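# Pull bike from floor rack, stand it on kickstand

## Task

Get the bicycle out of the floor rack, which is loose rather than anchored, and leave it standing by itself on its kickstand. At the end nothing may touch the bike: no wall, no furniture, no loose object and not the rack. The robot must let go and back away, because a bike held up only by the robot does not count. The robot must not fall over or finish leaning, or the task fails.

## Robot and tools

ROBOT. A LinearBot: an omnidirectional base with a column about 1.75 m tall. A carriage rides up and down it (lift_m, 0 to 1 m) and carries two identical six-joint arms, each with a two-finger gripper. The arm bases sit about 0.57 m + lift_m above the floor, and some carriage parts hang about 0.15 m lower. A hand reaches up to 0.78 m from its shoulder but only about 0.38 m below its arm base. A hand is about 0.16 m long and 0.1 m wide (0.14 m open). The parked arm pose is joints 1 to 6 = 0, 0.05, 0.05, 1.45, 0, 0. With both arms parked the footprint is about 0.95 m wide by 0.7 m long. The wheel motors are weak (2 N m), so a light push already triggers contact_stop. Cameras: carriage_camera is fixed on the carriage and looks forward, tilted about 20 degrees down. left_wrist_camera and right_wrist_camera look out past the fingertips. Images are 896x504, and calibration values are supplied with small errors.

FRAMES. Base frame: origin on the floor below the base centre, x forward, y left, z up. left_hand and right_hand are reported in this frame as the point between that hand's finger pads, with quat_wxyz. The hand's z axis runs along the fingers and the fingers open along its y axis. A hand pointing straight up with joints 1, 5 and 6 at 0 reads (1, 0, 0, 0). Hand readings drift from the truth, more so at long reach. base_odometry is given in the base frame as it stood when the scene began. It counts wheel turns, so slip shows up as travel. Heading runs from -3.142 to 3.142, positive to the left.

execute_actions. Arguments: "actions", a list holding one action or none; an empty list only reports state and images. "cameras" is an optional list drawn from carriage_camera, left_wrist_camera, right_wrist_camera and all. Omitting it, null or ["all"] returns every camera; [] returns none. An action may contain "base", "joints" or both, and all its motions start at once. "base" holds exactly one relative move, measured from the base position in the most recent state report. translate_m is metres along x, forward positive, -2 to 2. strafe_m is metres along y, left positive, -2 to 2. rotate_rad is radians of turn in place, counter-clockwise positive, -6.3 to 6.3. "joints" is a dictionary of absolute targets keyed by name, one entry per joint and not a list. lift_m is 0 to 1 m (tolerance ±0.004). For each arm, prefix left_ or right_: joint1_rad -2.617 to 3.054, arm yaw, 0 forward, positive left (±0.02). joint2_rad 0 to 3.141, shoulder: 0 upper arm back and level, 1.57 vertical, 3.14 forward and level (±0.055). joint3_rad 0 to 3.141, elbow: 0 folded, 3.14 straight (±0.055). joint4_rad -1.57 to 1.57, wrist pitch, positive lifts the fingertips (±0.04). joint5_rad -1.57 to 1.57, wrist yaw, positive swings the fingertips right (±0.02). joint6_rad -2.094 to 2.094, roll about the finger axis, positive clockwise seen from the forearm (±0.02). gripper_m 0 to 0.093 m pad gap (±0.004). Joints 1 to 3 move at up to 1.8 rad/s and joints 4 to 6 at up to 2.7 rad/s. One action lasts at most 15 s. A joint you leave out keeps chasing its previous target. An unknown key or an out-of-range value rejects the whole call and nothing moves. Once a result reports a stop, any remaining execute_actions, wait or finished_scene calls in the same reply are skipped.

RESULT LINES. base_status and joint_status report the outcome of each motion. done means the target was reached; for the base it only means the wheels turned as commanded. off_target means the motion settled short and may still be pushing; a gripper holding something usually shows this. contact_stop or time_out means the old target is dropped and the joint holds where it stopped. "joint command not followed", usually with a cause line, means a self-collision check blocked that arm's targets, and those joints show not_followed; the gripper still moves. on_its_own covers what this call did not command, where "held at" is a held target, not a position. motor_effort is a percentage of maximum, positive toward higher joint values, with the action's peak in brackets. It is noisy and biased. A falling lift effort as the lift goes down means a hand is resting on something. drive_wheels staying high at rest means the base is still pressing on something. Joint torques and Motor temperatures are listed per arm in joint order. MOTOR HOT warns from 75 °C. At 90 °C that arm stops for 10 s, and at 100 °C the arm goes limp and drops. Both appear as OVER-TEMPERATURE FAULT, and the affected keys read limit_stop_at_motor_heat. ARM HIT marks a hard hit of an arm on the robot.

OTHER TOOLS. wait: seconds, 0 to 10; nothing new is commanded. zoom_image: camera, plus region [x0, y0, x1, y1] in pixels of that camera's latest full image, origin at top-left, at most 504 by 504. read_manual: section "licences", which returns licence text only. finished_scene: scene, the current scene number. It ends the scene for good, so call it only when the bike stands unaided.

CAUTIONS. Arms have no contact stop: a blocked arm keeps pressing and springs forward once freed. Do not let the arms strike or press each other; a hard press ends the run. If a withheld arm is stuck, first move it alone away from the other arm, then move the other. After a drive is stopped by contact, reverse about 0.2 m, or turn back, and repeat if needed. The base can coast up to about 0.3 m after an arm touches something. Never back under a table edge. The robot tips easily with the carriage high, arms outstretched, a load held or while pulling, and only images reveal a lean. A hand sags 10 to 17 cm under 1 kg. Outstretched arms heat quickly, so park them when idle. The rack is free to slide, so pulling the bike can drag it. Avoid drops, slams and hard shoves.

Each tool is called as a command line: name --argument value for each argument, lists and objects as JSON in quotes; but a table of rows of numbers goes row by row, as --pt "numbers of a row", without its own name.

## Session

execute_actions --actions '[]'

Scene clock: 0.00 s.
Joint torques (N m, as the arm reports them, + toward a larger angle): no reading
Motor temperatures (°C, as the motors report them): left_arm=[27 27 24 27 28 23] | right_arm=[26 27 27 26 26 27]
base_odometry: x=+0.000 y=+0.000 heading=+0.000 (m, m, rad; odometry frame)
base_status: not commanded
joint_positions: lift_m=+0.297 left_joint1_rad=-0.004 left_joint2_rad=+0.031 left_joint3_rad=+0.035 left_joint4_rad=+1.418 left_joint5_rad=-0.019 left_joint6_rad=+0.029 left_gripper_m=+0.094 right_joint1_rad=+0.017 right_joint2_rad=+0.044 right_joint3_rad=+0.059 right_joint4_rad=+1.479 right_joint5_rad=-0.023 right_joint6_rad=+0.011 right_gripper_m=+0.095
joint_status: not commanded
motor_effort: lift_m=+33 drive_wheels=+2 (%)
left_hand: x=+0.3050 y=+0.3188 z=+1.3042 quat_wxyz=(+0.997, -0.008, +0.075, +0.013) (m; base frame)
right_hand: x=+0.2868 y=-0.3114 z=+1.3124 quat_wxyz=(+0.999, -0.012, +0.039, +0.014) (m; base frame)
pictures: carriage_camera, left_wrist_camera, right_wrist_camera
Images, in order (width x height): carriage_camera 896x504, left_wrist_camera 896x504, right_wrist_camera 896x504.

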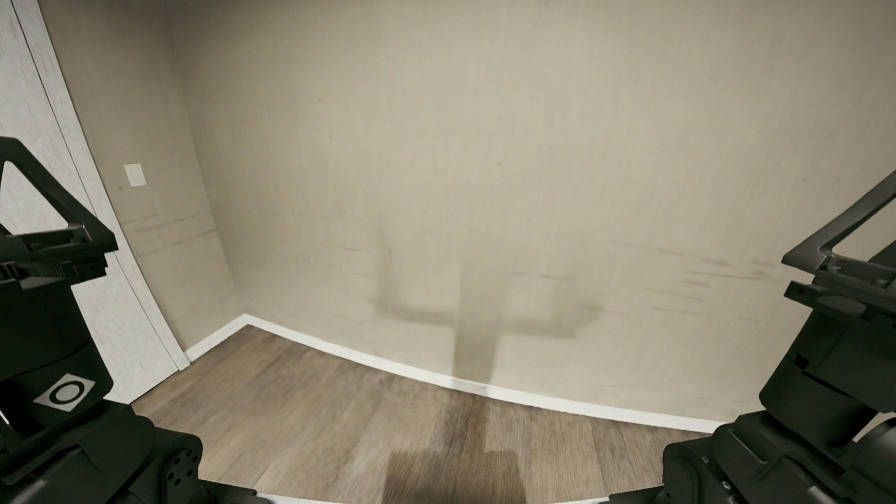

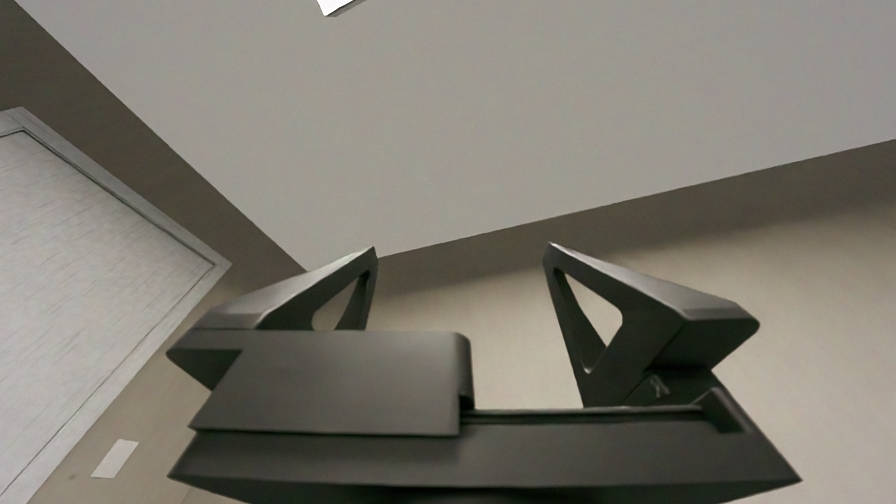

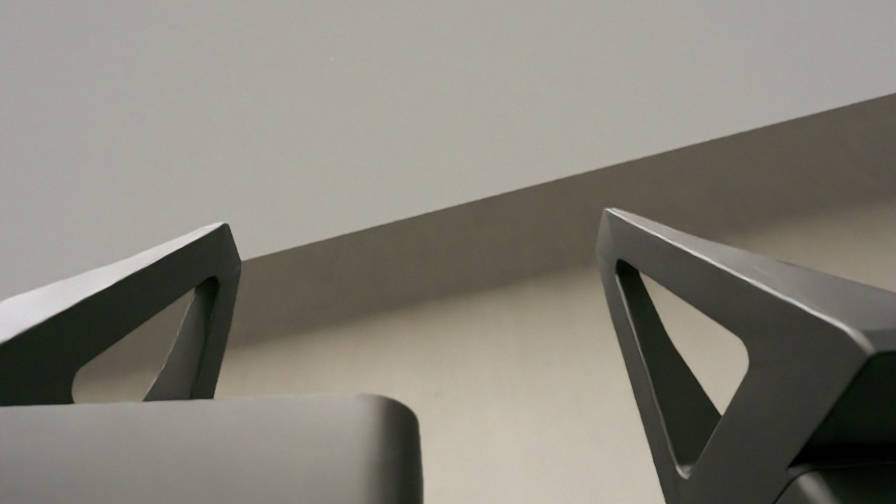

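execute_actions --actions '[{"base":{"rotate_rad":3.14}}]' --cameras '["carriage_camera"]'

Scene clock: 11.83 s.
Joint torques (N m, as the arm reports them, + toward a larger angle): left_arm=[ 0.42  3.78  7.41 -0.05  0.1  -0.09] | right_arm=[ 0.22  4.86  6.49 -0.19 -0.02  0.01]
Motor temperatures (°C, as the motors report them): left_arm=[27 27 26 27 28 23] | right_arm=[26 28 28 26 26 27]
base_odometry: x=+0.000 y=+0.000 heading=+3.139 (m, m, rad; odometry frame)
base_status: done
joint_positions: lift_m=+0.297 left_joint1_rad=-0.004 left_joint2_rad=+0.031 left_joint3_rad=+0.035 left_joint4_rad=+1.413 left_joint5_rad=-0.019 left_joint6_rad=+0.029 left_gripper_m=+0.094 right_joint1_rad=+0.017 right_joint2_rad=+0.044 right_joint3_rad=+0.059 right_joint4_rad=+1.474 right_joint5_rad=-0.023 right_joint6_rad=+0.011 right_gripper_m=+0.095
joint_status: not commanded
motor_effort: lift_m=+33(34) drive_wheels=+19(55) (%)
left_hand: x=+0.3062 y=+0.3188 z=+1.3040 quat_wxyz=(+0.997, -0.008, +0.077, +0.013) (m; base frame)
right_hand: x=+0.2881 y=-0.3114 z=+1.3123 quat_wxyz=(+0.999, -0.012, +0.041, +0.014) (m; base frame)
pictures: carriage_camera
Images, in order (width x height): carriage_camera 896x504.

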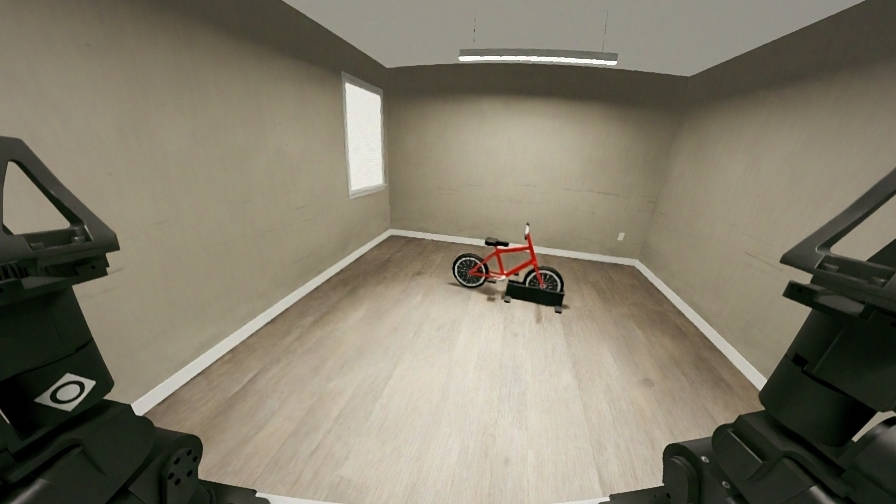

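execute_actions --actions '[{"base":{"translate_m":1.0},"joints":{"lift_m":0.0}}]' --cameras '["carriage_camera"]'

zoom_image --camera "carriage_camera" --region '[300, 150, 750, 450]'

Scene clock: 22.77 s.
Joint torques (N m, as the arm reports them, + toward a larger angle): left_arm=[ 0.4   3.8   7.41 -0.1   0.1  -0.09] | right_arm=[ 0.23  4.81  6.41 -0.24 -0.02  0.01]
Motor temperatures (°C, as the motors report them): left_arm=[27 28 27 27 28 23] | right_arm=[26 28 29 26 26 27]
base_odometry: x=-1.000 y=+0.001 heading=+3.140 (m, m, rad; odometry frame)
base_status: done
joint_positions: lift_m=+0.000 left_joint1_rad=-0.004 left_joint2_rad=+0.031 left_joint3_rad=+0.035 left_joint4_rad=+1.417 left_joint5_rad=-0.019 left_joint6_rad=+0.029 left_gripper_m=+0.094 right_joint1_rad=+0.017 right_joint2_rad=+0.044 right_joint3_rad=+0.059 right_joint4_rad=+1.477 right_joint5_rad=-0.023 right_joint6_rad=+0.011 right_gripper_m=+0.095
joint_status: all done
motor_effort: lift_m=+29(31) drive_wheels=-12(57) (%)
left_hand: x=+0.3053 y=+0.3188 z=+1.0073 quat_wxyz=(+0.997, -0.008, +0.075, +0.013) (m; base frame)
right_hand: x=+0.2872 y=-0.3114 z=+1.0155 quat_wxyz=(+0.999, -0.012, +0.040, +0.014) (m; base frame)
pictures: carriage_camera
camera_calibration (this result's frames):
carriage_camera: T_world_to_cam=[[-0.0183693, -0.9987, 0.0475582, -0.0497491], [-0.379111, -0.0370569, -0.924609, 0.99878], [0.925169, -0.0350143, -0.377937, 0.196745], [0, 0, 0, 1]] pos_world=[0.195712, -0.00578386, 1.0002]
Images, in order (width x height): carriage_camera 896x504.

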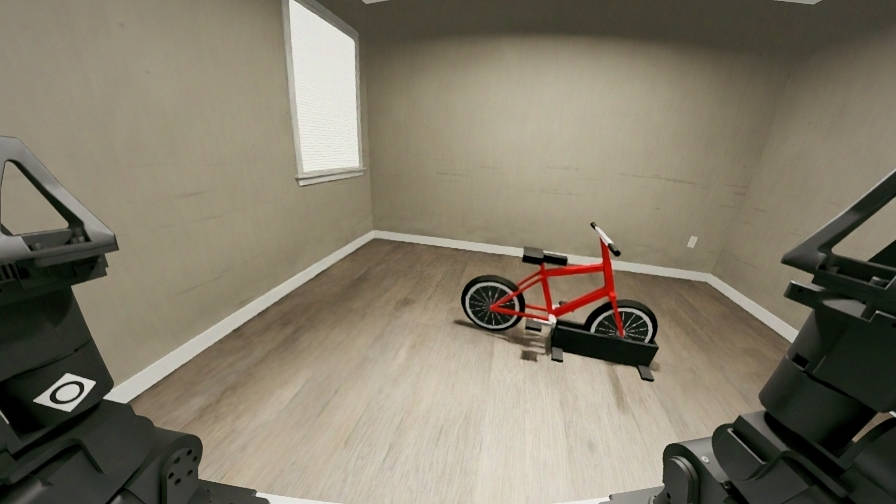

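Region (300, 150, 750, 450) of carriage_camera's 896x504 image, scaled by 1.120, with more detail than that image has.

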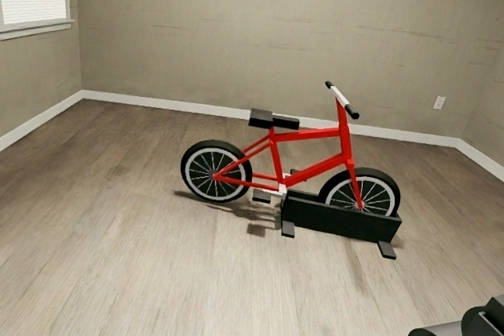

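execute_actions --actions '[{"base":{"rotate_rad":-0.24}}]' --cameras '[]'

execute_actions --actions '[{"base":{"strafe_m":-0.42}}]' --cameras '[]'

execute_actions --actions '[{"base":{"translate_m":0.5},"joints":{"left_joint2_rad":1.2,"left_joint3_rad":0.6,"left_joint4_rad":-0.6,"right_joint2_rad":1.2,"right_joint3_rad":0.6,"right_joint4_rad":-0.6}}]'

Scene clock: 42.07 s.
Joint torques (N m, as the arm reports them, + toward a larger angle): left_arm=[ 0.37  3.87  7.42 -0.13  0.1  -0.09] | right_arm=[ 0.18  4.79  6.41 -0.2  -0.02  0.01]
Motor temperatures (°C, as the motors report them): left_arm=[27 28 28 27 28 23] | right_arm=[26 29 30 26 26 27]
base_odometry: x=-1.000 y=+0.001 heading=+2.900 (m, m, rad; odometry frame)
base_status: done
joint_positions: lift_m=+0.000 left_joint1_rad=-0.004 left_joint2_rad=+0.031 left_joint3_rad=+0.035 left_joint4_rad=+1.418 left_joint5_rad=-0.019 left_joint6_rad=+0.029 left_gripper_m=+0.094 right_joint1_rad=+0.017 right_joint2_rad=+0.044 right_joint3_rad=+0.059 right_joint4_rad=+1.476 right_joint5_rad=-0.023 right_joint6_rad=+0.011 right_gripper_m=+0.095
joint_status: not commanded
motor_effort: lift_m=+29(30) drive_wheels=+14(35) (%)
left_hand: x=+0.3050 y=+0.3188 z=+1.0074 quat_wxyz=(+0.997, -0.008, +0.075, +0.013) (m; base frame)
right_hand: x=+0.2875 y=-0.3114 z=+1.0155 quat_wxyz=(+0.999, -0.012, +0.040, +0.014) (m; base frame)
pictures: none
No camera images: the call's "cameras" was empty. Leave "cameras" out to get every camera's image.

Scene clock: 45.03 s.
Joint torques (N m, as the arm reports them, + toward a larger angle): left_arm=[ 0.38  3.81  7.42 -0.13  0.08 -0.09] | right_arm=[ 0.22  4.8   6.47 -0.23 -0.02  0.01]
Motor temperatures (°C, as the motors report them): left_arm=[27 28 28 27 28 23] | right_arm=[26 29 30 26 26 27]
base_odometry: x=-0.899 y=+0.409 heading=+2.900 (m, m, rad; odometry frame)
base_status: done
joint_positions: lift_m=+0.000 left_joint1_rad=-0.004 left_joint2_rad=+0.031 left_joint3_rad=+0.035 left_joint4_rad=+1.418 left_joint5_rad=-0.019 left_joint6_rad=+0.029 left_gripper_m=+0.094 right_joint1_rad=+0.017 right_joint2_rad=+0.044 right_joint3_rad=+0.059 right_joint4_rad=+1.476 right_joint5_rad=-0.023 right_joint6_rad=+0.011 right_gripper_m=+0.095
joint_status: not commanded
motor_effort: lift_m=+29(30) drive_wheels=-10(52) (%)
left_hand: x=+0.3050 y=+0.3188 z=+1.0074 quat_wxyz=(+0.997, -0.008, +0.075, +0.013) (m; base frame)
right_hand: x=+0.2875 y=-0.3114 z=+1.0155 quat_wxyz=(+0.999, -0.012, +0.040, +0.014) (m; base frame)
pictures: none
No camera images: the call's "cameras" was empty. Leave "cameras" out to get every camera's image.

Scene clock: 48.13 s.
Joint torques (N m, as the arm reports them, + toward a larger angle): left_arm=[ 0.39 -3.48  9.16  1.02  0.07 -0.1 ] | right_arm=[ 0.21 -2.5   7.54  1.47 -0.03  0.01]
Motor temperatures (°C, as the motors report them): left_arm=[27 28 28 27 28 23] | right_arm=[26 29 30 27 26 27]
base_odometry: x=-1.385 y=+0.529 heading=+2.899 (m, m, rad; odometry frame)
base_status: done
joint_positions: lift_m=+0.000 left_joint1_rad=-0.004 left_joint2_rad=+1.190 left_joint3_rad=+0.592 left_joint4_rad=-0.597 left_joint5_rad=-0.019 left_joint6_rad=+0.029 left_gripper_m=+0.094 right_joint1_rad=+0.017 right_joint2_rad=+1.189 right_joint3_rad=+0.602 right_joint4_rad=-0.589 right_joint5_rad=-0.023 right_joint6_rad=+0.011 right_gripper_m=+0.095
joint_status: all done
motor_effort: lift_m=+29(30) drive_wheels=-12(53) (%)
left_hand: x=+0.5159 y=+0.3179 z=+0.6232 quat_wxyz=(+0.187, +0.014, +0.982, +0.012) (m; base frame)
right_hand: x=+0.5206 y=-0.3074 z=+0.6272 quat_wxyz=(+0.195, -0.005, +0.981, +0.014) (m; base frame)
pictures: carriage_camera, left_wrist_camera, right_wrist_camera
camera_calibration (this result's frames):
carriage_camera: T_world_to_cam=[[-0.0183693, -0.9987, 0.0475582, -0.049749], [-0.379111, -0.0370569, -0.924609, 0.998778], [0.925169, -0.0350143, -0.377937, 0.196744], [0, 0, 0, 1]] pos_world=[0.195712, -0.00578386, 1.0002]
left_wrist_camera: T_world_to_cam=[[-0.0241315, -0.998736, -0.0440991, 0.361452], [-0.96642, 0.0120167, 0.256687, 0.343307], [-0.255832, 0.0488125, -0.965488, 0.846631], [0, 0, 0, 1]] pos_world=[0.557097, 0.315543, 0.745229]
right_wrist_camera: T_world_to_cam=[[-0.022211, -0.999613, 0.016719, -0.313126], [-0.965168, 0.0258001, 0.260355, 0.349517], [-0.260686, -0.0103539, -0.965368, 0.862391], [0, 0, 0, 1]] pos_world=[0.555201, -0.313094, 0.746761]
Images, in order (width x height): carriage_camera 896x504, left_wrist_camera 896x504, right_wrist_camera 896x504.

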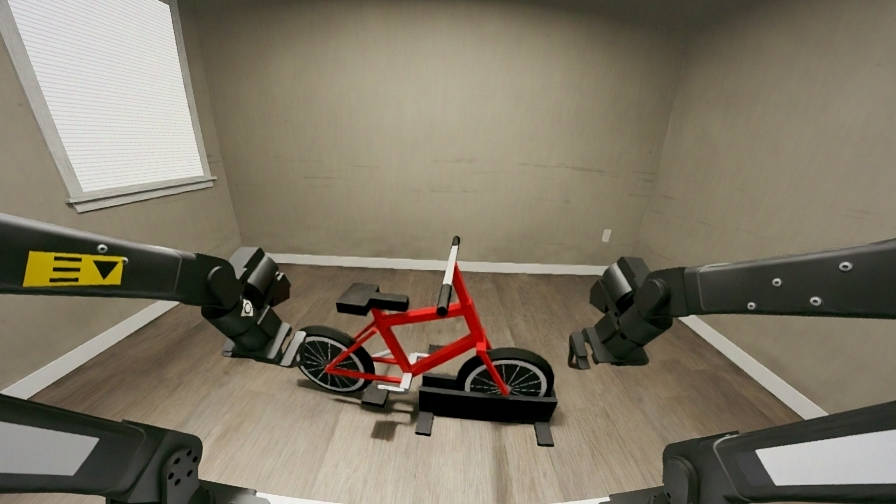

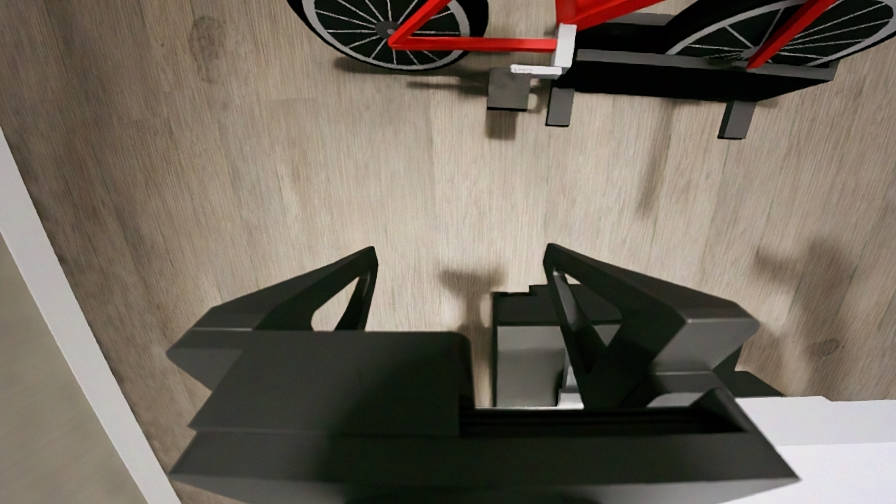

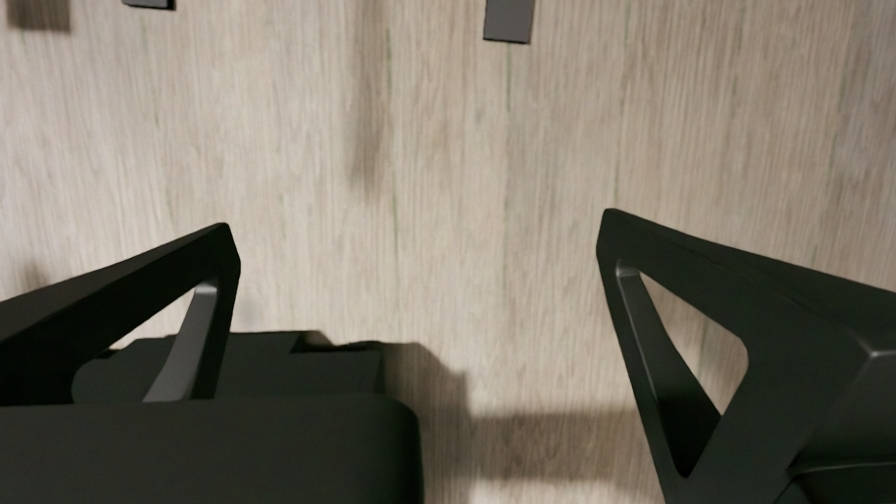

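zoom_image --camera "carriage_camera" --region '[270, 220, 600, 460]'

Region (270, 220, 600, 460) of carriage_camera's 896x504 image, scaled by 1.527, with more detail than that image has; it fills the top 367 rows of this view, and the rest is white.

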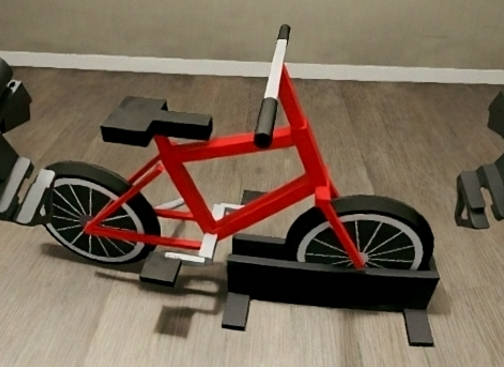

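execute_actions --actions '[{"base":{"strafe_m":-0.29},"joints":{"lift_m":0.3,"left_joint6_rad":1.57,"left_joint4_rad":-0.78,"right_joint2_rad":0.05,"right_joint3_rad":0.05,"right_joint4_rad":1.45}}]' --cameras '[]'

execute_actions --actions '[{"base":{"translate_m":0.4}}]'

Scene clock: 76.83 s.
Joint torques (N m, as the arm reports them, + toward a larger angle): left_arm=[ 0.35 -3.13  8.66  0.63  0.16 -0.03] | right_arm=[ 0.26  3.63  5.18 -0.08 -0.01  0.01]
Motor temperatures (°C, as the motors report them): left_arm=[27 28 30 28 28 23] | right_arm=[26 28 32 28 26 27]
base_odometry: x=-1.315 y=+0.811 heading=+2.899 (m, m, rad; odometry frame)
base_status: done
joint_positions: lift_m=+0.300 left_joint1_rad=-0.004 left_joint2_rad=+1.191 left_joint3_rad=+0.592 left_joint4_rad=-0.778 left_joint5_rad=-0.019 left_joint6_rad=+1.563 left_gripper_m=+0.094 right_joint1_rad=+0.017 right_joint2_rad=+0.062 right_joint3_rad=+0.064 right_joint4_rad=+1.447 right_joint5_rad=-0.023 right_joint6_rad=+0.011 right_gripper_m=+0.095
joint_status: all done
motor_effort: lift_m=+36(43) drive_wheels=-7(48) (%)
left_hand: x=+0.4733 y=+0.3181 z=+0.9101 quat_wxyz=(+0.062, +0.702, +0.706, +0.075) (m; base frame)
right_hand: x=+0.2987 y=-0.3113 z=+1.3157 quat_wxyz=(+0.998, -0.012, +0.061, +0.015) (m; base frame)
pictures: none
No camera images: the call's "cameras" was empty. Leave "cameras" out to get every camera's image.

Scene clock: 79.63 s.
Joint torques (N m, as the arm reports them, + toward a larger angle): left_arm=[ 0.42 -3.17  8.65  0.63  0.16 -0.02] | right_arm=[ 0.24  3.61  5.25 -0.11 -0.03  0.02]
Motor temperatures (°C, as the motors report them): left_arm=[27 28 31 28 28 23] | right_arm=[26 28 32 28 26 27]
base_odometry: x=-1.704 y=+0.907 heading=+2.899 (m, m, rad; odometry frame)
base_status: done
joint_positions: lift_m=+0.300 left_joint1_rad=-0.004 left_joint2_rad=+1.191 left_joint3_rad=+0.592 left_joint4_rad=-0.778 left_joint5_rad=-0.019 left_joint6_rad=+1.563 left_gripper_m=+0.094 right_joint1_rad=+0.017 right_joint2_rad=+0.062 right_joint3_rad=+0.064 right_joint4_rad=+1.447 right_joint5_rad=-0.023 right_joint6_rad=+0.011 right_gripper_m=+0.095
joint_status: not commanded
motor_effort: lift_m=+36(35) drive_wheels=-10(47) (%)
left_hand: x=+0.4731 y=+0.3181 z=+0.9101 quat_wxyz=(+0.062, +0.702, +0.706, +0.075) (m; base frame)
right_hand: x=+0.2986 y=-0.3113 z=+1.3157 quat_wxyz=(+0.998, -0.012, +0.061, +0.015) (m; base frame)
pictures: carriage_camera, left_wrist_camera, right_wrist_camera
camera_calibration (this result's frames):
carriage_camera: T_world_to_cam=[[-0.0183693, -0.9987, 0.0475582, -0.063996], [-0.379111, -0.0370569, -0.924609, 1.27576], [0.925169, -0.0350143, -0.377937, 0.309963], [0, 0, 0, 1]] pos_world=[0.195712, -0.00578386, 1.29977]
left_wrist_camera: T_world_to_cam=[[-0.978313, 0.00225206, -0.207121, 0.654612], [-0.124138, 0.79409, 0.594988, -0.72691], [0.165813, 0.607796, -0.776589, 0.563422], [0, 0, 0, 1]] pos_world=[0.456756, 0.233312, 1.00563]
right_wrist_camera: T_world_to_cam=[[0.0427581, -0.998499, -0.034226, -0.285426], [0.710329, 0.0544724, -0.701759, 0.730542], [0.70257, 0.00569416, 0.711592, -1.01992], [0, 0, 0, 1]] pos_world=[0.209841, -0.318984, 1.22866]
Images, in order (width x height): carriage_camera 896x504, left_wrist_camera 896x504, right_wrist_camera 896x504.

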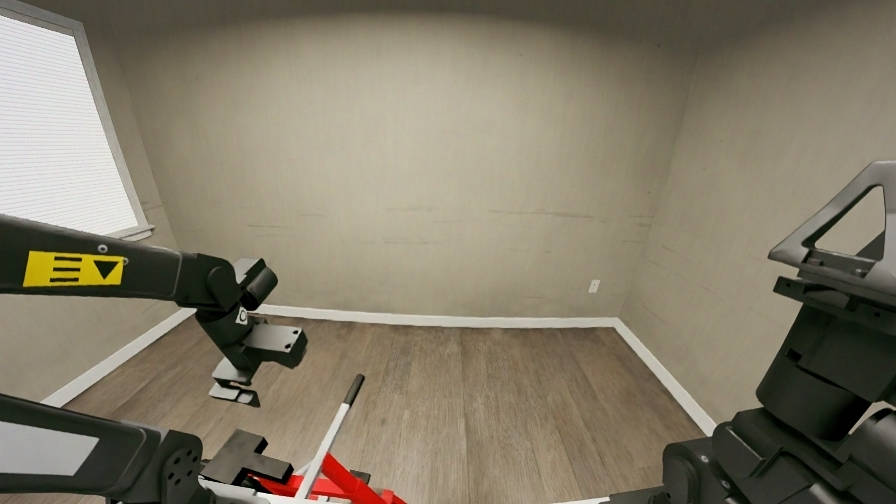

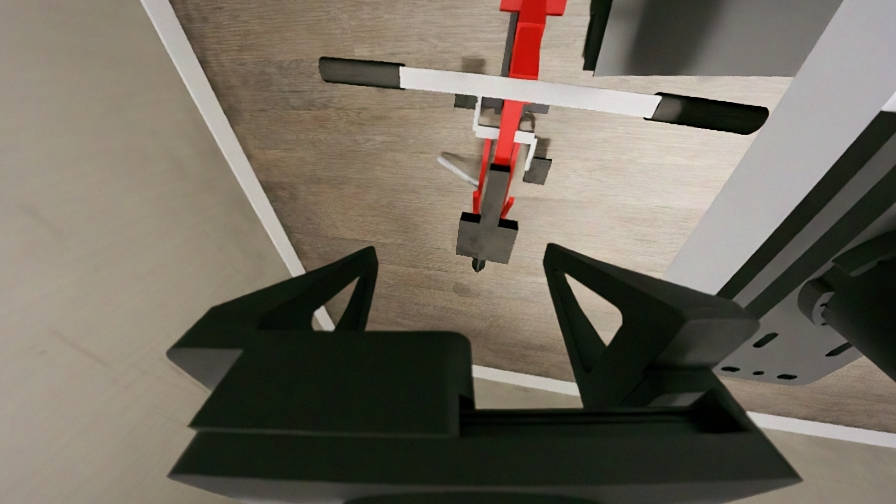

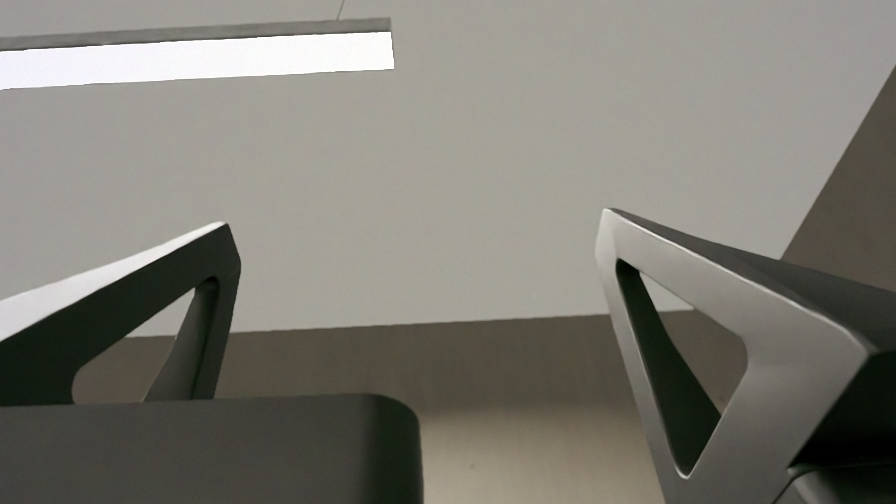

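execute_actions --actions '[{"base":{"strafe_m":0.07},"joints":{"left_joint6_rad":-1.57,"lift_m":0.12}}]' --cameras '[]'

execute_actions --actions '[{"base":{"translate_m":-0.03}}]'

Scene clock: 98.27 s.
Joint torques (N m, as the arm reports them, + toward a larger angle): left_arm=[ 0.4  -3.52  8.71  0.67 -0.01 -0.16] | right_arm=[ 0.22  4.11  6.28 -0.13 -0.02  0.01]
Motor temperatures (°C, as the motors report them): left_arm=[27 28 31 28 28 23] | right_arm=[26 28 31 27 26 27]
base_odometry: x=-1.721 y=+0.840 heading=+2.898 (m, m, rad; odometry frame)
base_status: done
joint_positions: lift_m=+0.164 left_joint1_rad=-0.004 left_joint2_rad=+1.195 left_joint3_rad=+0.591 left_joint4_rad=-0.783 left_joint5_rad=-0.020 left_joint6_rad=-1.563 left_gripper_m=+0.094 right_joint1_rad=+0.017 right_joint2_rad=+0.056 right_joint3_rad=+0.052 right_joint4_rad=+1.451 right_joint5_rad=-0.024 right_joint6_rad=+0.011 right_gripper_m=+0.095
joint_status: lift_m contact_stop (moved -0.136 of -0.180); the others done
on_its_own: lift_m is held at +0.163, not at your +0.120, since a contact_stop
motor_effort: lift_m=+29(29) drive_wheels=-5(57) (%)
left_hand: x=+0.4714 y=+0.3184 z=+0.7726 quat_wxyz=(+0.072, -0.701, +0.708, -0.058) (m; base frame)
right_hand: x=+0.2996 y=-0.3110 z=+1.1762 quat_wxyz=(+0.998, -0.012, +0.062, +0.015) (m; base frame)
pictures: none
No camera images: the call's "cameras" was empty. Leave "cameras" out to get every camera's image.

not run: a stop came earlier in this reply.

execute_actions --actions '[{"joints":{"lift_m":0.2}}]'

Scene clock: 103.07 s.
Joint torques (N m, as the arm reports them, + toward a larger angle): left_arm=[ 0.38 -3.53  8.72  0.65  0.   -0.16] | right_arm=[ 0.22  4.11  6.39 -0.11 -0.01  0.01]
Motor temperatures (°C, as the motors report them): left_arm=[27 28 31 28 28 23] | right_arm=[26 28 31 27 26 27]
base_odometry: x=-1.721 y=+0.840 heading=+2.899 (m, m, rad; odometry frame)
base_status: not commanded
joint_positions: lift_m=+0.200 left_joint1_rad=-0.004 left_joint2_rad=+1.195 left_joint3_rad=+0.591 left_joint4_rad=-0.780 left_joint5_rad=-0.020 left_joint6_rad=-1.563 left_gripper_m=+0.094 right_joint1_rad=+0.017 right_joint2_rad=+0.056 right_joint3_rad=+0.052 right_joint4_rad=+1.450 right_joint5_rad=-0.024 right_joint6_rad=+0.011 right_gripper_m=+0.095
joint_status: all done
motor_effort: lift_m=+35(43) drive_wheels=-2(4) (%)
left_hand: x=+0.4720 y=+0.3184 z=+0.8090 quat_wxyz=(+0.073, -0.701, +0.707, -0.059) (m; base frame)
right_hand: x=+0.2997 y=-0.3110 z=+1.2124 quat_wxyz=(+0.998, -0.012, +0.062, +0.015) (m; base frame)
pictures: carriage_camera, left_wrist_camera, right_wrist_camera
camera_calibration (this result's frames):
carriage_camera: T_world_to_cam=[[-0.0183693, -0.9987, 0.0475582, -0.0592401], [-0.379111, -0.0370569, -0.924609, 1.1833], [0.925169, -0.0350143, -0.377937, 0.272168], [0, 0, 0, 1]] pos_world=[0.195712, -0.00578386, 1.19977]
left_wrist_camera: T_world_to_cam=[[0.985233, -0.0171044, 0.170361, -0.593419], [-0.112186, -0.816145, 0.566852, -0.137276], [0.129344, -0.577594, -0.806012, 0.903321], [0, 0, 0, 1]] pos_world=[0.452417, 0.399566, 0.906998]
right_wrist_camera: T_world_to_cam=[[0.0427834, -0.998533, -0.0331799, -0.290081], [0.707922, 0.0537329, -0.704244, 0.660737], [0.704994, 0.00664123, 0.709182, -0.944704], [0, 0, 0, 1]] pos_world=[0.210671, -0.318885, 1.12566]
Images, in order (width x height): carriage_camera 896x504, left_wrist_camera 896x504, right_wrist_camera 896x504.

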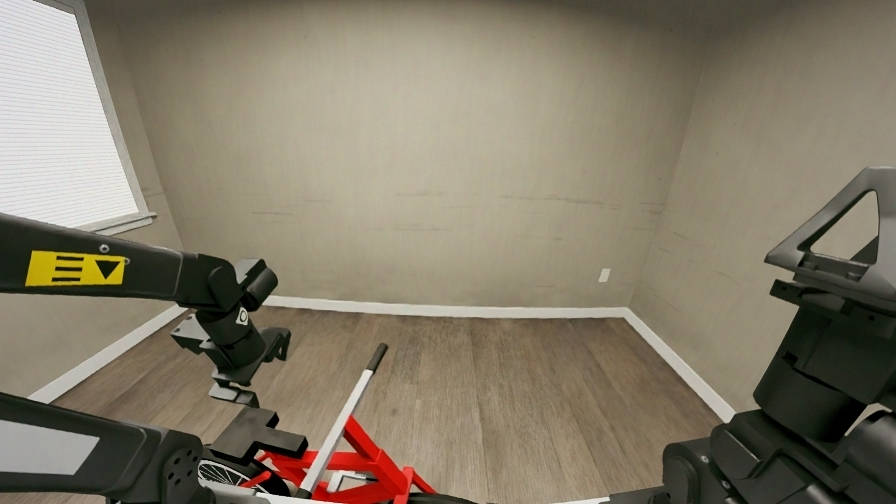

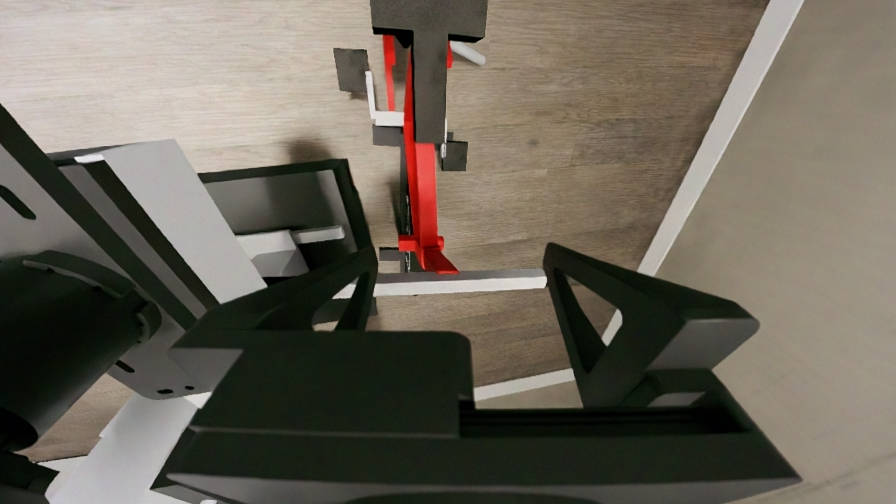

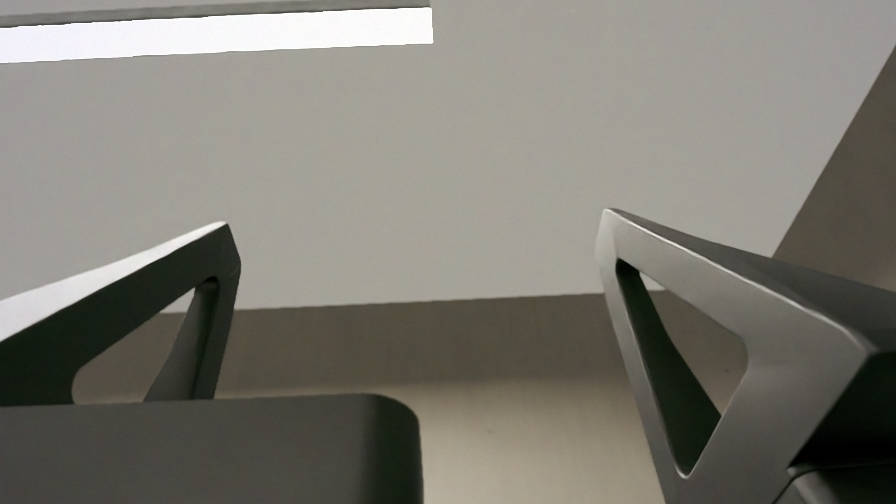

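execute_actions --actions '[{"base":{"translate_m":-0.22},"joints":{"left_joint2_rad":1.9,"left_joint3_rad":1.3,"left_joint1_rad":0.17}}]' --cameras '["left_wrist_camera","carriage_camera"]'

Scene clock: 129.83 s.
Joint torques (N m, as the arm reports them, + toward a larger angle): left_arm=[  0.66 -10.73   9.75   0.58  -0.01  -0.15] | right_arm=[ 0.22  4.2   6.31 -0.11 -0.01  0.01]
Motor temperatures (°C, as the motors report them): left_arm=[27 28 32 28 28 23] | right_arm=[26 29 32 27 26 27]
base_odometry: x=-1.507 y=+0.786 heading=+2.899 (m, m, rad; odometry frame)
base_status: done
joint_positions: lift_m=+0.200 left_joint1_rad=+0.166 left_joint2_rad=+1.894 left_joint3_rad=+1.280 left_joint4_rad=-0.777 left_joint5_rad=-0.020 left_joint6_rad=-1.563 left_gripper_m=+0.094 right_joint1_rad=+0.017 right_joint2_rad=+0.056 right_joint3_rad=+0.052 right_joint4_rad=+1.450 right_joint5_rad=-0.024 right_joint6_rad=+0.011 right_gripper_m=+0.095
joint_status: all done
motor_effort: lift_m=+36(36) drive_wheels=-4(45) (%)
left_hand: x=+0.6443 y=+0.3824 z=+0.8110 quat_wxyz=(+0.075, -0.758, +0.646, -0.050) (m; base frame)
right_hand: x=+0.2998 y=-0.3110 z=+1.2124 quat_wxyz=(+0.998, -0.012, +0.063, +0.015) (m; base frame)
pictures: carriage_camera, left_wrist_camera
camera_calibration (this result's frames):
carriage_camera: T_world_to_cam=[[-0.0183693, -0.9987, 0.0475582, -0.0592401], [-0.379111, -0.0370569, -0.924609, 1.1833], [0.925169, -0.0350143, -0.377937, 0.272168], [0, 0, 0, 1]] pos_world=[0.195712, -0.00578386, 1.19977]
left_wrist_camera: T_world_to_cam=[[0.975035, 0.150145, 0.163596, -0.814327], [0.0313722, -0.822503, 0.567895, -0.15777], [0.219825, -0.548585, -0.806679, 0.850828], [0, 0, 0, 1]] pos_world=[0.611914, 0.459252, 0.909163]
Images, in order (width x height): carriage_camera 896x504, left_wrist_camera 896x504.

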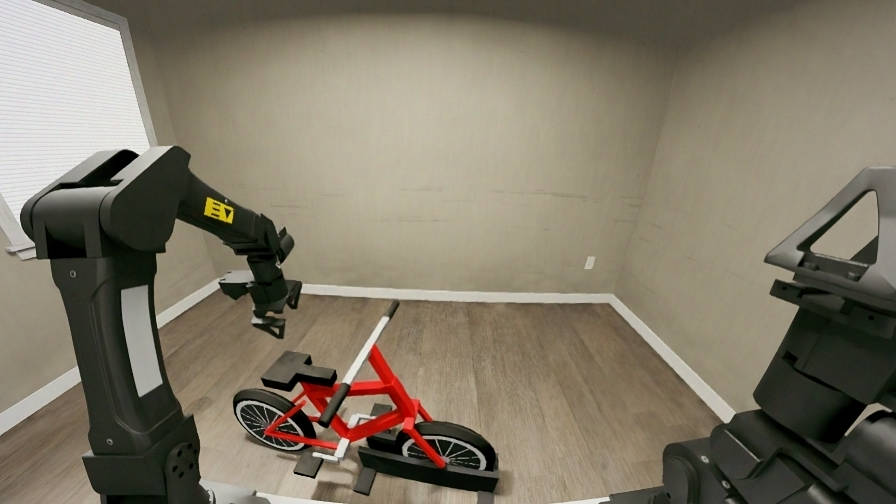

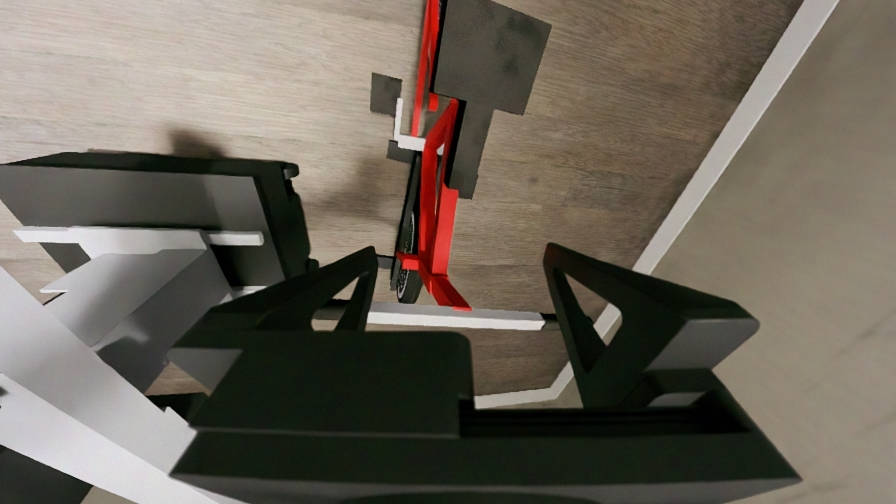

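execute_actions --actions '[{"base":{"translate_m":0.055},"joints":{"left_joint6_rad":-1.74,"left_joint1_rad":0.22,"lift_m":0.08}}]' --cameras '["left_wrist_camera","carriage_camera"]'

Scene clock: 139.77 s.
Joint torques (N m, as the arm reports them, + toward a larger angle): left_arm=[  0.18 -11.22   9.52   0.59  -0.01  -0.16] | right_arm=[ 0.25  4.2   6.35 -0.13 -0.01  0.02]
Motor temperatures (°C, as the motors report them): left_arm=[27 30 33 28 28 23] | right_arm=[26 29 32 27 26 27]
base_odometry: x=-1.561 y=+0.800 heading=+2.898 (m, m, rad; odometry frame)
base_status: done
joint_positions: lift_m=+0.080 left_joint1_rad=+0.223 left_joint2_rad=+1.900 left_joint3_rad=+1.282 left_joint4_rad=-0.779 left_joint5_rad=-0.020 left_joint6_rad=-1.732 left_gripper_m=+0.094 right_joint1_rad=+0.017 right_joint2_rad=+0.056 right_joint3_rad=+0.052 right_joint4_rad=+1.449 right_joint5_rad=-0.024 right_joint6_rad=+0.011 right_gripper_m=+0.095
joint_status: all done
motor_effort: lift_m=+31(30) drive_wheels=+8(52) (%)
left_hand: x=+0.6396 y=+0.4035 z=+0.6898 quat_wxyz=(+0.070, -0.826, +0.556, -0.052) (m; base frame)
right_hand: x=+0.3000 y=-0.3110 z=+1.0927 quat_wxyz=(+0.998, -0.012, +0.063, +0.015) (m; base frame)
pictures: carriage_camera, left_wrist_camera
camera_calibration (this result's frames):
carriage_camera: T_world_to_cam=[[-0.0183693, -0.9987, 0.0475582, -0.0535504], [-0.379111, -0.0370569, -0.924609, 1.07268], [0.925169, -0.0350143, -0.377937, 0.226953], [0, 0, 0, 1]] pos_world=[0.195712, -0.00578386, 1.08013]
left_wrist_camera: T_world_to_cam=[[0.916545, 0.366916, 0.159119, -0.840077], [0.208766, -0.778297, 0.592174, -0.219466], [0.34112, -0.509535, -0.789944, 0.660717], [0, 0, 0, 1]] pos_world=[0.590402, 0.474086, 0.785563]
Images, in order (width x height): carriage_camera 896x504, left_wrist_camera 896x504.

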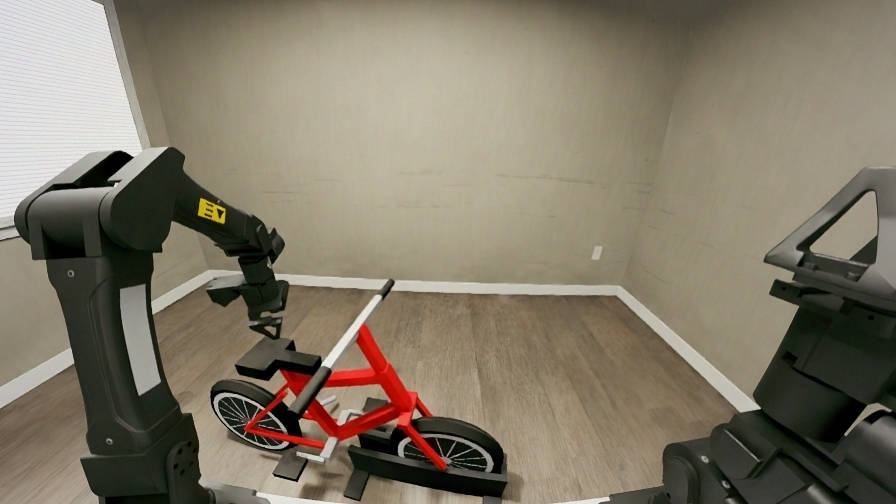

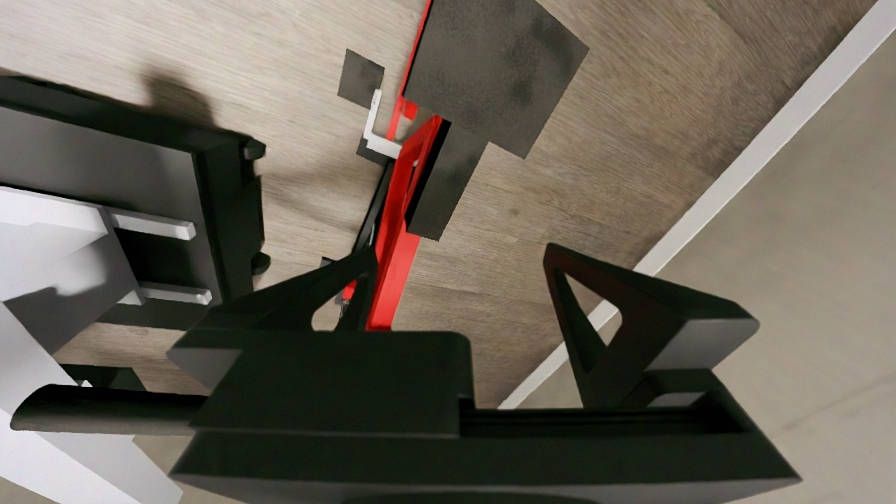

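execute_actions --actions '[{"joints":{"left_joint6_rad":-1.4,"lift_m":0.0}}]' --cameras '["left_wrist_camera","carriage_camera"]'

Scene clock: 145.77 s.
Joint torques (N m, as the arm reports them, + toward a larger angle): left_arm=[  0.21 -11.25   9.53   0.63   0.     0.01] | right_arm=[ 0.23  4.09  6.3  -0.1  -0.01  0.01]
Motor temperatures (°C, as the motors report them): left_arm=[27 32 33 28 28 23] | right_arm=[26 29 32 27 26 27]
base_odometry: x=-1.560 y=+0.800 heading=+2.898 (m, m, rad; odometry frame)
base_status: not commanded
joint_positions: lift_m=+0.000 left_joint1_rad=+0.223 left_joint2_rad=+1.901 left_joint3_rad=+1.282 left_joint4_rad=-0.780 left_joint5_rad=-0.020 left_joint6_rad=-1.407 left_gripper_m=+0.094 right_joint1_rad=+0.017 right_joint2_rad=+0.056 right_joint3_rad=+0.052 right_joint4_rad=+1.449 right_joint5_rad=-0.024 right_joint6_rad=+0.011 right_gripper_m=+0.095
joint_status: all done
motor_effort: lift_m=+30(30) drive_wheels=+6(7) (%)
left_hand: x=+0.6393 y=+0.4034 z=+0.6095 quat_wxyz=(+0.077, -0.726, +0.683, -0.040) (m; base frame)
right_hand: x=+0.3000 y=-0.3110 z=+1.0128 quat_wxyz=(+0.998, -0.012, +0.063, +0.015) (m; base frame)
pictures: carriage_camera, left_wrist_camera
camera_calibration (this result's frames):
carriage_camera: T_world_to_cam=[[-0.0183693, -0.9987, 0.0475582, -0.0497485], [-0.379111, -0.0370569, -0.924609, 0.998768], [0.925169, -0.0350143, -0.377937, 0.19674], [0, 0, 0, 1]] pos_world=[0.195712, -0.00578386, 1.00019]
left_wrist_camera: T_world_to_cam=[[0.987257, 0.0512548, 0.150657, -0.739673], [-0.0401619, -0.835819, 0.547534, 0.0376297], [0.153986, -0.546607, -0.823109, 0.752191], [0, 0, 0, 1]] pos_world=[0.615932, 0.480516, 0.709968]
Images, in order (width x height): carriage_camera 896x504, left_wrist_camera 896x504.

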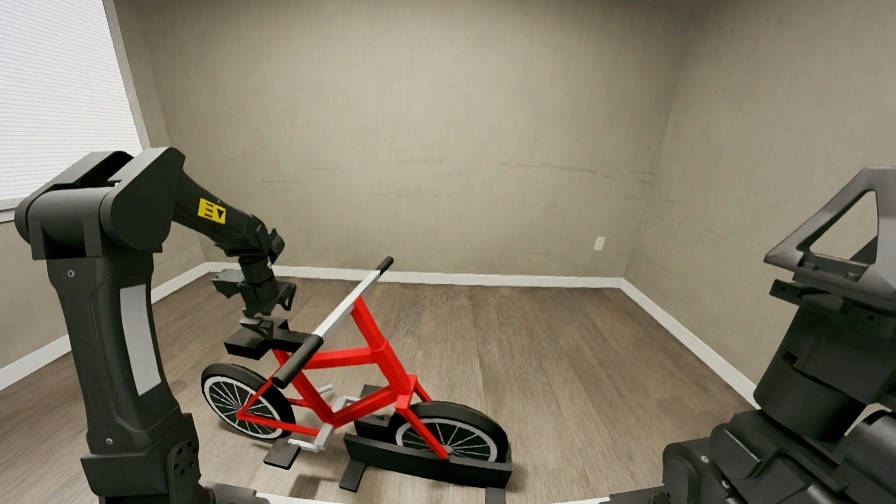

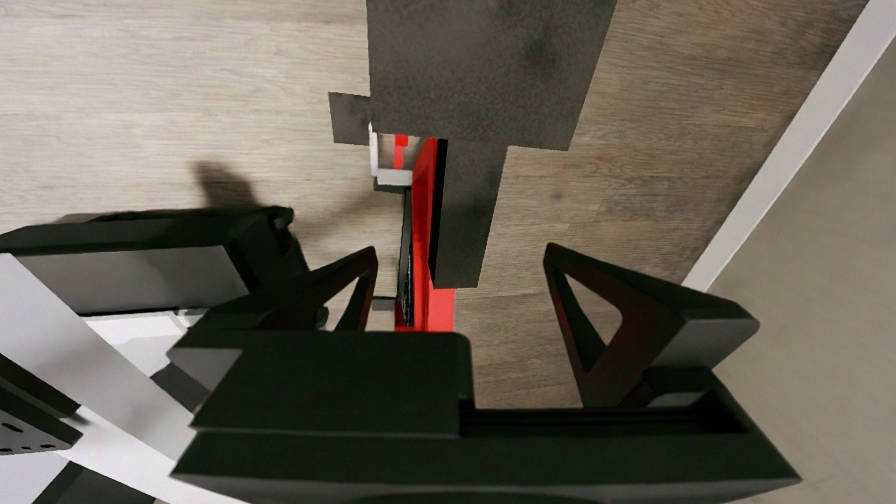

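execute_actions --actions '[{"base":{"strafe_m":0.04}}]' --cameras '[]'

execute_actions --actions '[{"joints":{"left_joint2_rad":2.08,"left_joint3_rad":1.36,"left_joint4_rad":-0.68}}]' --cameras '["left_wrist_camera","carriage_camera"]'

Scene clock: 155.70 s.
Joint torques (N m, as the arm reports them, + toward a larger angle): left_arm=[  0.27 -11.24   9.53   0.62  -0.01   0.  ] | right_arm=[ 0.18  4.11  6.25 -0.1  -0.01  0.01]
Motor temperatures (°C, as the motors report them): left_arm=[27 33 33 28 28 23] | right_arm=[26 29 32 27 26 27]
base_odometry: x=-1.570 y=+0.761 heading=+2.898 (m, m, rad; odometry frame)
base_status: done
joint_positions: lift_m=+0.000 left_joint1_rad=+0.222 left_joint2_rad=+1.901 left_joint3_rad=+1.282 left_joint4_rad=-0.780 left_joint5_rad=-0.020 left_joint6_rad=-1.407 left_gripper_m=+0.094 right_joint1_rad=+0.017 right_joint2_rad=+0.056 right_joint3_rad=+0.052 right_joint4_rad=+1.449 right_joint5_rad=-0.024 right_joint6_rad=+0.011 right_gripper_m=+0.095
joint_status: not commanded
motor_effort: lift_m=+31(29) drive_wheels=-5(31) (%)
left_hand: x=+0.6394 y=+0.4031 z=+0.6095 quat_wxyz=(+0.077, -0.725, +0.683, -0.040) (m; base frame)
right_hand: x=+0.3000 y=-0.3110 z=+1.0128 quat_wxyz=(+0.998, -0.012, +0.063, +0.015) (m; base frame)
pictures: none
No camera images: the call's "cameras" was empty. Leave "cameras" out to get every camera's image.

Scene clock: 156.50 s.
Joint torques (N m, as the arm reports them, + toward a larger angle): left_arm=[  0.22 -13.33   8.13   0.59  -0.02   0.  ] | right_arm=[ 0.23  4.11  6.28 -0.1  -0.01  0.01]
Motor temperatures (°C, as the motors report them): left_arm=[27 34 33 28 28 23] | right_arm=[26 29 32 27 26 27]
base_odometry: x=-1.570 y=+0.761 heading=+2.898 (m, m, rad; odometry frame)
base_status: not commanded
joint_positions: lift_m=+0.000 left_joint1_rad=+0.222 left_joint2_rad=+2.088 left_joint3_rad=+1.353 left_joint4_rad=-0.679 left_joint5_rad=-0.020 left_joint6_rad=-1.407 left_gripper_m=+0.094 right_joint1_rad=+0.017 right_joint2_rad=+0.056 right_joint3_rad=+0.052 right_joint4_rad=+1.449 right_joint5_rad=-0.024 right_joint6_rad=+0.011 right_gripper_m=+0.095
joint_status: all done
motor_effort: lift_m=+29(30) drive_wheels=-5(4) (%)
left_hand: x=+0.6674 y=+0.4095 z=+0.5618 quat_wxyz=(+0.070, -0.726, +0.683, -0.035) (m; base frame)
right_hand: x=+0.3000 y=-0.3110 z=+1.0128 quat_wxyz=(+0.998, -0.012, +0.063, +0.015) (m; base frame)
pictures: carriage_camera, left_wrist_camera
camera_calibration (this result's frames):
carriage_camera: T_world_to_cam=[[-0.0183693, -0.9987, 0.0475582, -0.0497485], [-0.379111, -0.0370569, -0.924609, 0.998768], [0.925169, -0.0350143, -0.377937, 0.19674], [0, 0, 0, 1]] pos_world=[0.195712, -0.00578386, 1.00019]
left_wrist_camera: T_world_to_cam=[[0.989528, 0.0510057, 0.13503, -0.753151], [-0.0322147, -0.83385, 0.551051, 0.0618591], [0.140701, -0.54963, -0.823474, 0.722186], [0, 0, 0, 1]] pos_world=[0.645644, 0.486931, 0.662312]
Images, in order (width x height): carriage_camera 896x504, left_wrist_camera 896x504.

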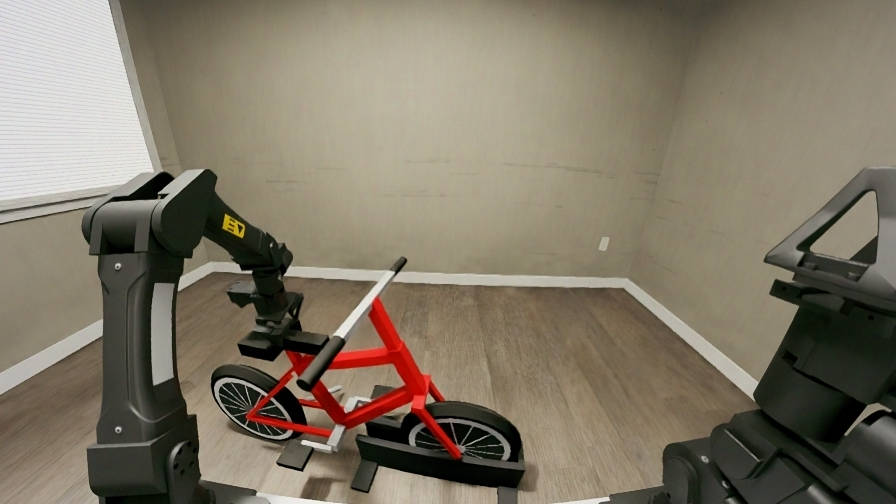

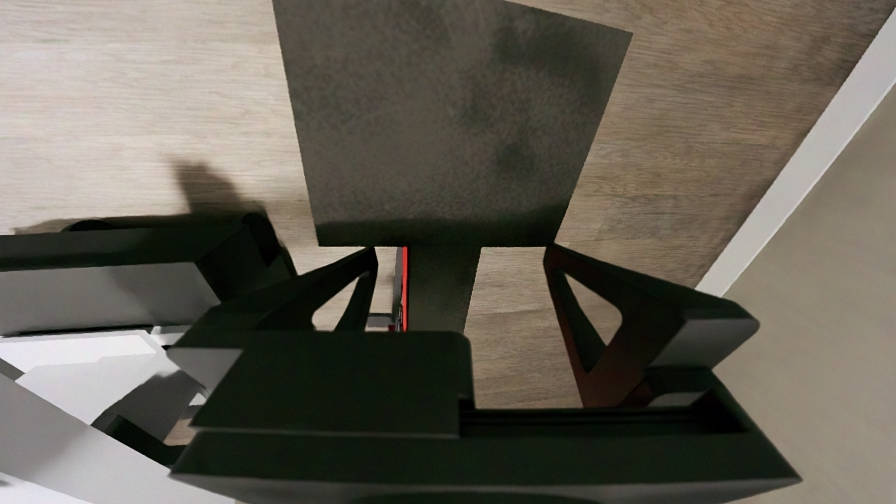

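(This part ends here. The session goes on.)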